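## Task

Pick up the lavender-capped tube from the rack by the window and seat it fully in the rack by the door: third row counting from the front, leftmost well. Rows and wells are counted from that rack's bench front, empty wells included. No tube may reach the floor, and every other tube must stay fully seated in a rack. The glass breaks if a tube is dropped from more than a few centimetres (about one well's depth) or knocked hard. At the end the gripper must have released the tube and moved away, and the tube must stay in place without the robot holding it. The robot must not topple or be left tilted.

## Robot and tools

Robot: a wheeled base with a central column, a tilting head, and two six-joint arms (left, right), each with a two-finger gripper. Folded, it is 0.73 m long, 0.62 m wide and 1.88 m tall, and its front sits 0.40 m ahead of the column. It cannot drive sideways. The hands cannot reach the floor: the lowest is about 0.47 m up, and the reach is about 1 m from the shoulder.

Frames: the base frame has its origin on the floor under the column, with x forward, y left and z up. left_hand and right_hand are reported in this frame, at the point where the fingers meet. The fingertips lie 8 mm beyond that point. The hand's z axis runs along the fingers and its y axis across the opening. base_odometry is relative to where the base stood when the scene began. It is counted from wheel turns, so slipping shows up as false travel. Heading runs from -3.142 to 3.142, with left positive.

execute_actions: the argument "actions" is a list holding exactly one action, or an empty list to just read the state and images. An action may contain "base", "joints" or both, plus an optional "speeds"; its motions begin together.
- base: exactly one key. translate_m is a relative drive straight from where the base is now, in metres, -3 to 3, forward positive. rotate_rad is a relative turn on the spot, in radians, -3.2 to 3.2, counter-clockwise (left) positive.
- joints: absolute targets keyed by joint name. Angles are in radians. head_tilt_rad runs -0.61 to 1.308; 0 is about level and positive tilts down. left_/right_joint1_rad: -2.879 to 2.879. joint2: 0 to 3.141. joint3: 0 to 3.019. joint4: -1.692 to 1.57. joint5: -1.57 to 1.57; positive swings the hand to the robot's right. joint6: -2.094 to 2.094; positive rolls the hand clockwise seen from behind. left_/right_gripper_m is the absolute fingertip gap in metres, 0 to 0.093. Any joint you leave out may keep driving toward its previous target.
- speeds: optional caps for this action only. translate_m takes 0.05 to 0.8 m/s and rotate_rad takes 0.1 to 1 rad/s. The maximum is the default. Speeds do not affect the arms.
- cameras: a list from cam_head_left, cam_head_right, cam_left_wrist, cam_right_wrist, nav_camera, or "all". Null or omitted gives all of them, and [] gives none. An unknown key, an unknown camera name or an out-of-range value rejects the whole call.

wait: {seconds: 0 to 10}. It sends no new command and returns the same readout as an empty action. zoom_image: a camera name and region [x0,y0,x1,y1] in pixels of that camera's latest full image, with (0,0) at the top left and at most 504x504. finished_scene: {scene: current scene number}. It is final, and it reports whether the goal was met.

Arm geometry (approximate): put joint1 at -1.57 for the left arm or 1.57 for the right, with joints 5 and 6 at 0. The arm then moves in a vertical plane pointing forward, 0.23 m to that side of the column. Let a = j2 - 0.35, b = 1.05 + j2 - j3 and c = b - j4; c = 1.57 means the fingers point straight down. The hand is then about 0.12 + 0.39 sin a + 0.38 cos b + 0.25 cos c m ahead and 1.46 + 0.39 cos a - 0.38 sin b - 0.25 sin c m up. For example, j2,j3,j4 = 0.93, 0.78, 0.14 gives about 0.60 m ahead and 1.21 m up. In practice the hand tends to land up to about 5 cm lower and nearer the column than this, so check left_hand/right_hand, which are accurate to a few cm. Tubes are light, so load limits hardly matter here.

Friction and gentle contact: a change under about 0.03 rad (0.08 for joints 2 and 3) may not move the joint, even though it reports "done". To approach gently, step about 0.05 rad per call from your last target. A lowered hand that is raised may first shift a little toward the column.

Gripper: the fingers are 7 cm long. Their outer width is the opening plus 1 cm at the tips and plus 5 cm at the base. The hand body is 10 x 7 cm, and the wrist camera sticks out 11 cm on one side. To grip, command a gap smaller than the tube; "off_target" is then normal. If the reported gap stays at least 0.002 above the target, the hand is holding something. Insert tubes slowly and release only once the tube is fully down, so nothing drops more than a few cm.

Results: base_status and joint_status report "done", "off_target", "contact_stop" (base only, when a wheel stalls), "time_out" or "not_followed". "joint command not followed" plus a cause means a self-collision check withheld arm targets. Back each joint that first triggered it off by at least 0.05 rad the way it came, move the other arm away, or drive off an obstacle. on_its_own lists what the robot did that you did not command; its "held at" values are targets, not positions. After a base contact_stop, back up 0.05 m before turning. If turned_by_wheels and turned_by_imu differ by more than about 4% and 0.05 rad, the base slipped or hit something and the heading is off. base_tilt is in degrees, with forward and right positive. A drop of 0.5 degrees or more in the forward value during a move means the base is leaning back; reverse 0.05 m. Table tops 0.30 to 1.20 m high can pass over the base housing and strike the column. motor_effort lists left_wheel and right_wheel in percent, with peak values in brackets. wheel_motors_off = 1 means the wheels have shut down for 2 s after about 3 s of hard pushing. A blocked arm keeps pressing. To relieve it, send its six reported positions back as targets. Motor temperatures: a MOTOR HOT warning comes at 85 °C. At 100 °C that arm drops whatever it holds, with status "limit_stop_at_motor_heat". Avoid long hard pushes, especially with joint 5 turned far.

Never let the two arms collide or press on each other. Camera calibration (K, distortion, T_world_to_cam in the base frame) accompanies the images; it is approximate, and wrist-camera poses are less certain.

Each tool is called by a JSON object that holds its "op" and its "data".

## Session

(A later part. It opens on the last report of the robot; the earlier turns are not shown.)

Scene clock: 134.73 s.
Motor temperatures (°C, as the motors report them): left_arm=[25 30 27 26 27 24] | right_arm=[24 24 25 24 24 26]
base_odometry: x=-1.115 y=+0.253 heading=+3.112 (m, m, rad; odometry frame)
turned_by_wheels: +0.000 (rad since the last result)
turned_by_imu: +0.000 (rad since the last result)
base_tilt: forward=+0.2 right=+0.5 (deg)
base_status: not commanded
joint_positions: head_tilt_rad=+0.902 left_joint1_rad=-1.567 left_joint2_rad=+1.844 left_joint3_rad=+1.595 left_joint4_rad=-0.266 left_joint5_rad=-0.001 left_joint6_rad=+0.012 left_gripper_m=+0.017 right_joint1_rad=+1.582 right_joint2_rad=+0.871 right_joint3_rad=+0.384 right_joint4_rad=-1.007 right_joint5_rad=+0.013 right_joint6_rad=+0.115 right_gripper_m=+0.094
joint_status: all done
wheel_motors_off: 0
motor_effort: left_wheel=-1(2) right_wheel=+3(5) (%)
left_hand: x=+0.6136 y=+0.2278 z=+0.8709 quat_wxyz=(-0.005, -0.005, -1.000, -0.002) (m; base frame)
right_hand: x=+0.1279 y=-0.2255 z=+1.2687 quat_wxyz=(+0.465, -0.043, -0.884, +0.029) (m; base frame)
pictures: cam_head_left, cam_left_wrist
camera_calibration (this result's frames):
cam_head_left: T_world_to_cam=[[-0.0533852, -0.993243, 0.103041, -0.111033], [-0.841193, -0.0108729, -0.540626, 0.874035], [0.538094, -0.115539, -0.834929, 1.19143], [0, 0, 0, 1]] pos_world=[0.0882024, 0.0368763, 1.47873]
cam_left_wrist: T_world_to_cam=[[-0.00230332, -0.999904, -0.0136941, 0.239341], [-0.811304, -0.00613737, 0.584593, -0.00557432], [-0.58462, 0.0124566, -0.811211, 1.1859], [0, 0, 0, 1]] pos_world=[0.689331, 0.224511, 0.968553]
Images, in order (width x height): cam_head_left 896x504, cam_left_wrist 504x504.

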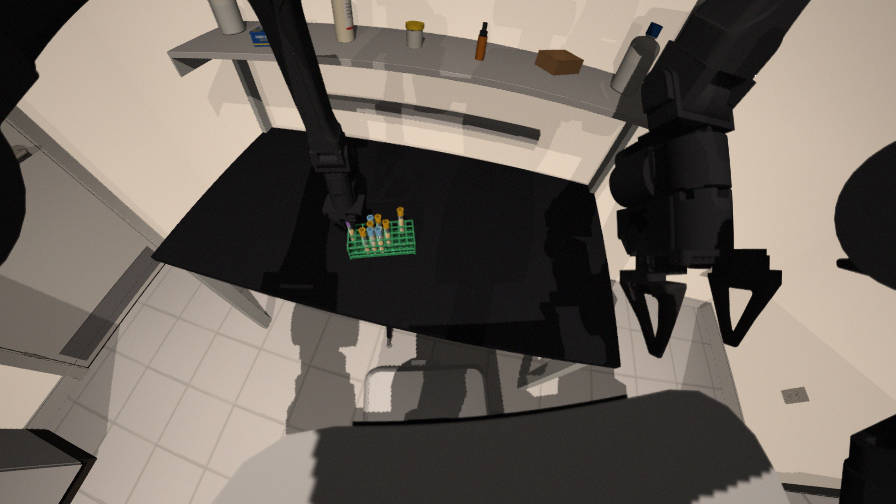

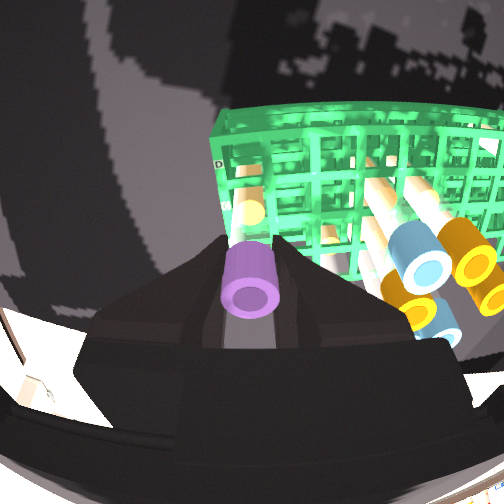

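{"op": "execute_actions", "data": {"actions": [{"joints":{"left_gripper_m":0.034}}], "cameras": ["cam_left_wrist"]}}

{"op": "execute_actions", "data": {"actions": [{"joints":{"left_joint2_rad":1.45,"left_joint3_rad":1.31,"left_joint4_rad":-0.36}}], "cameras": ["cam_left_wrist","cam_head_left"]}}

{"op": "zoom_image", "data": {"camera": "cam_head_left", "region": [325,200,395,260]}}

Scene clock: 139.50 s.
Motor temperatures (°C, as the motors report them): left_arm=[25 30 27 26 27 24] | right_arm=[24 24 25 24 24 26]
base_odometry: x=-1.115 y=+0.253 heading=+3.112 (m, m, rad; odometry frame)
turned_by_wheels: +0.000 (rad since the last result)
turned_by_imu: +0.000 (rad since the last result)
base_tilt: forward=+0.3 right=+0.4 (deg)
base_status: not commanded
joint_positions: head_tilt_rad=+0.902 left_joint1_rad=-1.567 left_joint2_rad=+1.844 left_joint3_rad=+1.595 left_joint4_rad=-0.266 left_joint5_rad=-0.001 left_joint6_rad=+0.012 left_gripper_m=+0.034 right_joint1_rad=+1.582 right_joint2_rad=+0.871 right_joint3_rad=+0.384 right_joint4_rad=-1.007 right_joint5_rad=+0.013 right_joint6_rad=+0.115 right_gripper_m=+0.094
joint_status: all done
wheel_motors_off: 0
motor_effort: left_wheel=-1(1) right_wheel=+2(2) (%)
left_hand: x=+0.6132 y=+0.2278 z=+0.8706 quat_wxyz=(-0.004, -0.005, -1.000, -0.002) (m; base frame)
right_hand: x=+0.1279 y=-0.2255 z=+1.2687 quat_wxyz=(+0.465, -0.043, -0.884, +0.029) (m; base frame)
pictures: cam_left_wrist
camera_calibration (this result's frames):
cam_left_wrist: T_world_to_cam=[[-0.00231112, -0.999904, -0.0136908, 0.239337], [-0.810858, -0.00613862, 0.585211, -0.00653057], [-0.585239, 0.0124538, -0.810765, 1.18533], [0, 0, 0, 1]] pos_world=[0.688958, 0.224512, 0.968122]
Images, in order (width x height): cam_left_wrist 504x504.

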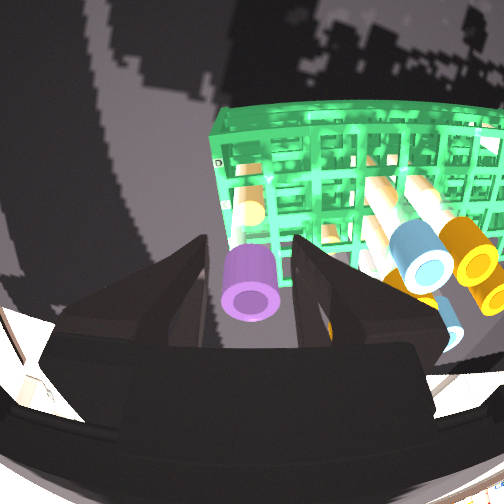

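Scene clock: 140.87 s.
Motor temperatures (°C, as the motors report them): left_arm=[25 30 27 26 27 24] | right_arm=[24 24 25 24 24 26]
base_odometry: x=-1.115 y=+0.253 heading=+3.112 (m, m, rad; odometry frame)
turned_by_wheels: +0.000 (rad since the last result)
turned_by_imu: +0.000 (rad since the last result)
base_tilt: forward=+0.1 right=+0.4 (deg)
base_status: not commanded
joint_positions: head_tilt_rad=+0.902 left_joint1_rad=-1.567 left_joint2_rad=+1.441 left_joint3_rad=+1.314 left_joint4_rad=-0.360 left_joint5_rad=-0.001 left_joint6_rad=+0.012 left_gripper_m=+0.034 right_joint1_rad=+1.582 right_joint2_rad=+0.871 right_joint3_rad=+0.384 right_joint4_rad=-1.007 right_joint5_rad=+0.013 right_joint6_rad=+0.115 right_gripper_m=+0.094
joint_status: all done
wheel_motors_off: 0
motor_effort: left_wheel=-1(3) right_wheel=+5(3) (%)
left_hand: x=+0.6223 y=+0.2273 z=+1.0343 quat_wxyz=(-0.018, -0.005, -1.000, -0.002) (m; base frame)
right_hand: x=+0.1279 y=-0.2255 z=+1.2687 quat_wxyz=(+0.465, -0.043, -0.884, +0.029) (m; base frame)
pictures: cam_head_left, cam_left_wrist
camera_calibration (this result's frames):
cam_head_left: T_world_to_cam=[[-0.0533852, -0.993243, 0.103041, -0.111033], [-0.841193, -0.0108729, -0.540626, 0.874035], [0.538094, -0.115539, -0.834929, 1.19143], [0, 0, 0, 1]] pos_world=[0.0882024, 0.0368763, 1.47873]
cam_left_wrist: T_world_to_cam=[[-0.00202855, -0.999903, -0.0138053, 0.240993], [-0.826624, -0.00609228, 0.562722, -0.0618731], [-0.562751, 0.0125533, -0.826531, 1.32568], [0, 0, 0, 1]] pos_world=[0.695373, 0.223951, 1.13386]
Images, in order (width x height): cam_head_left 896x504, cam_left_wrist 504x504.

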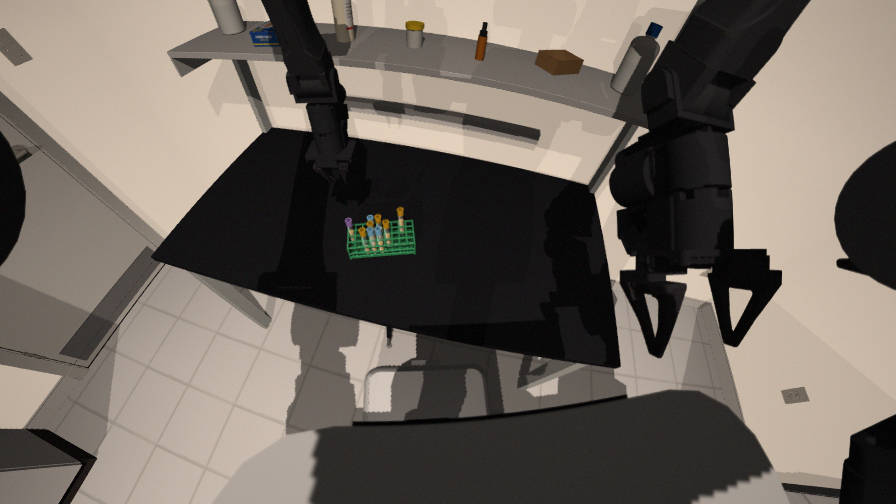

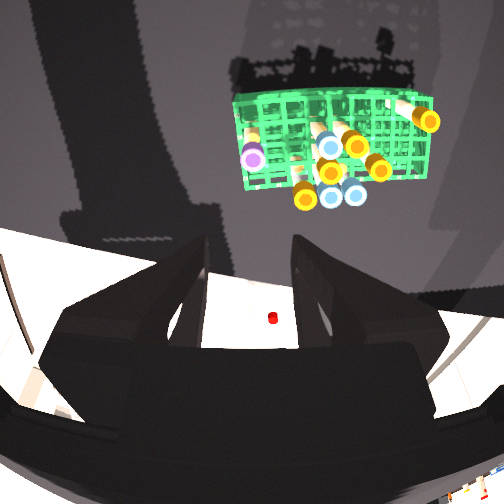

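Region (325, 200, 395, 260) of cam_head_left's 896x504 image, scaled by 7.200, with more detail than that image has; it fills the top 432 rows of this view, and the rest is white.

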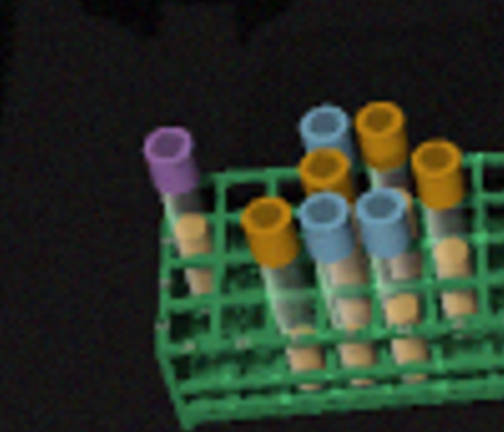

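{"op": "finished_scene", "data": {"scene": 1}}

The scene is finished: the task was done.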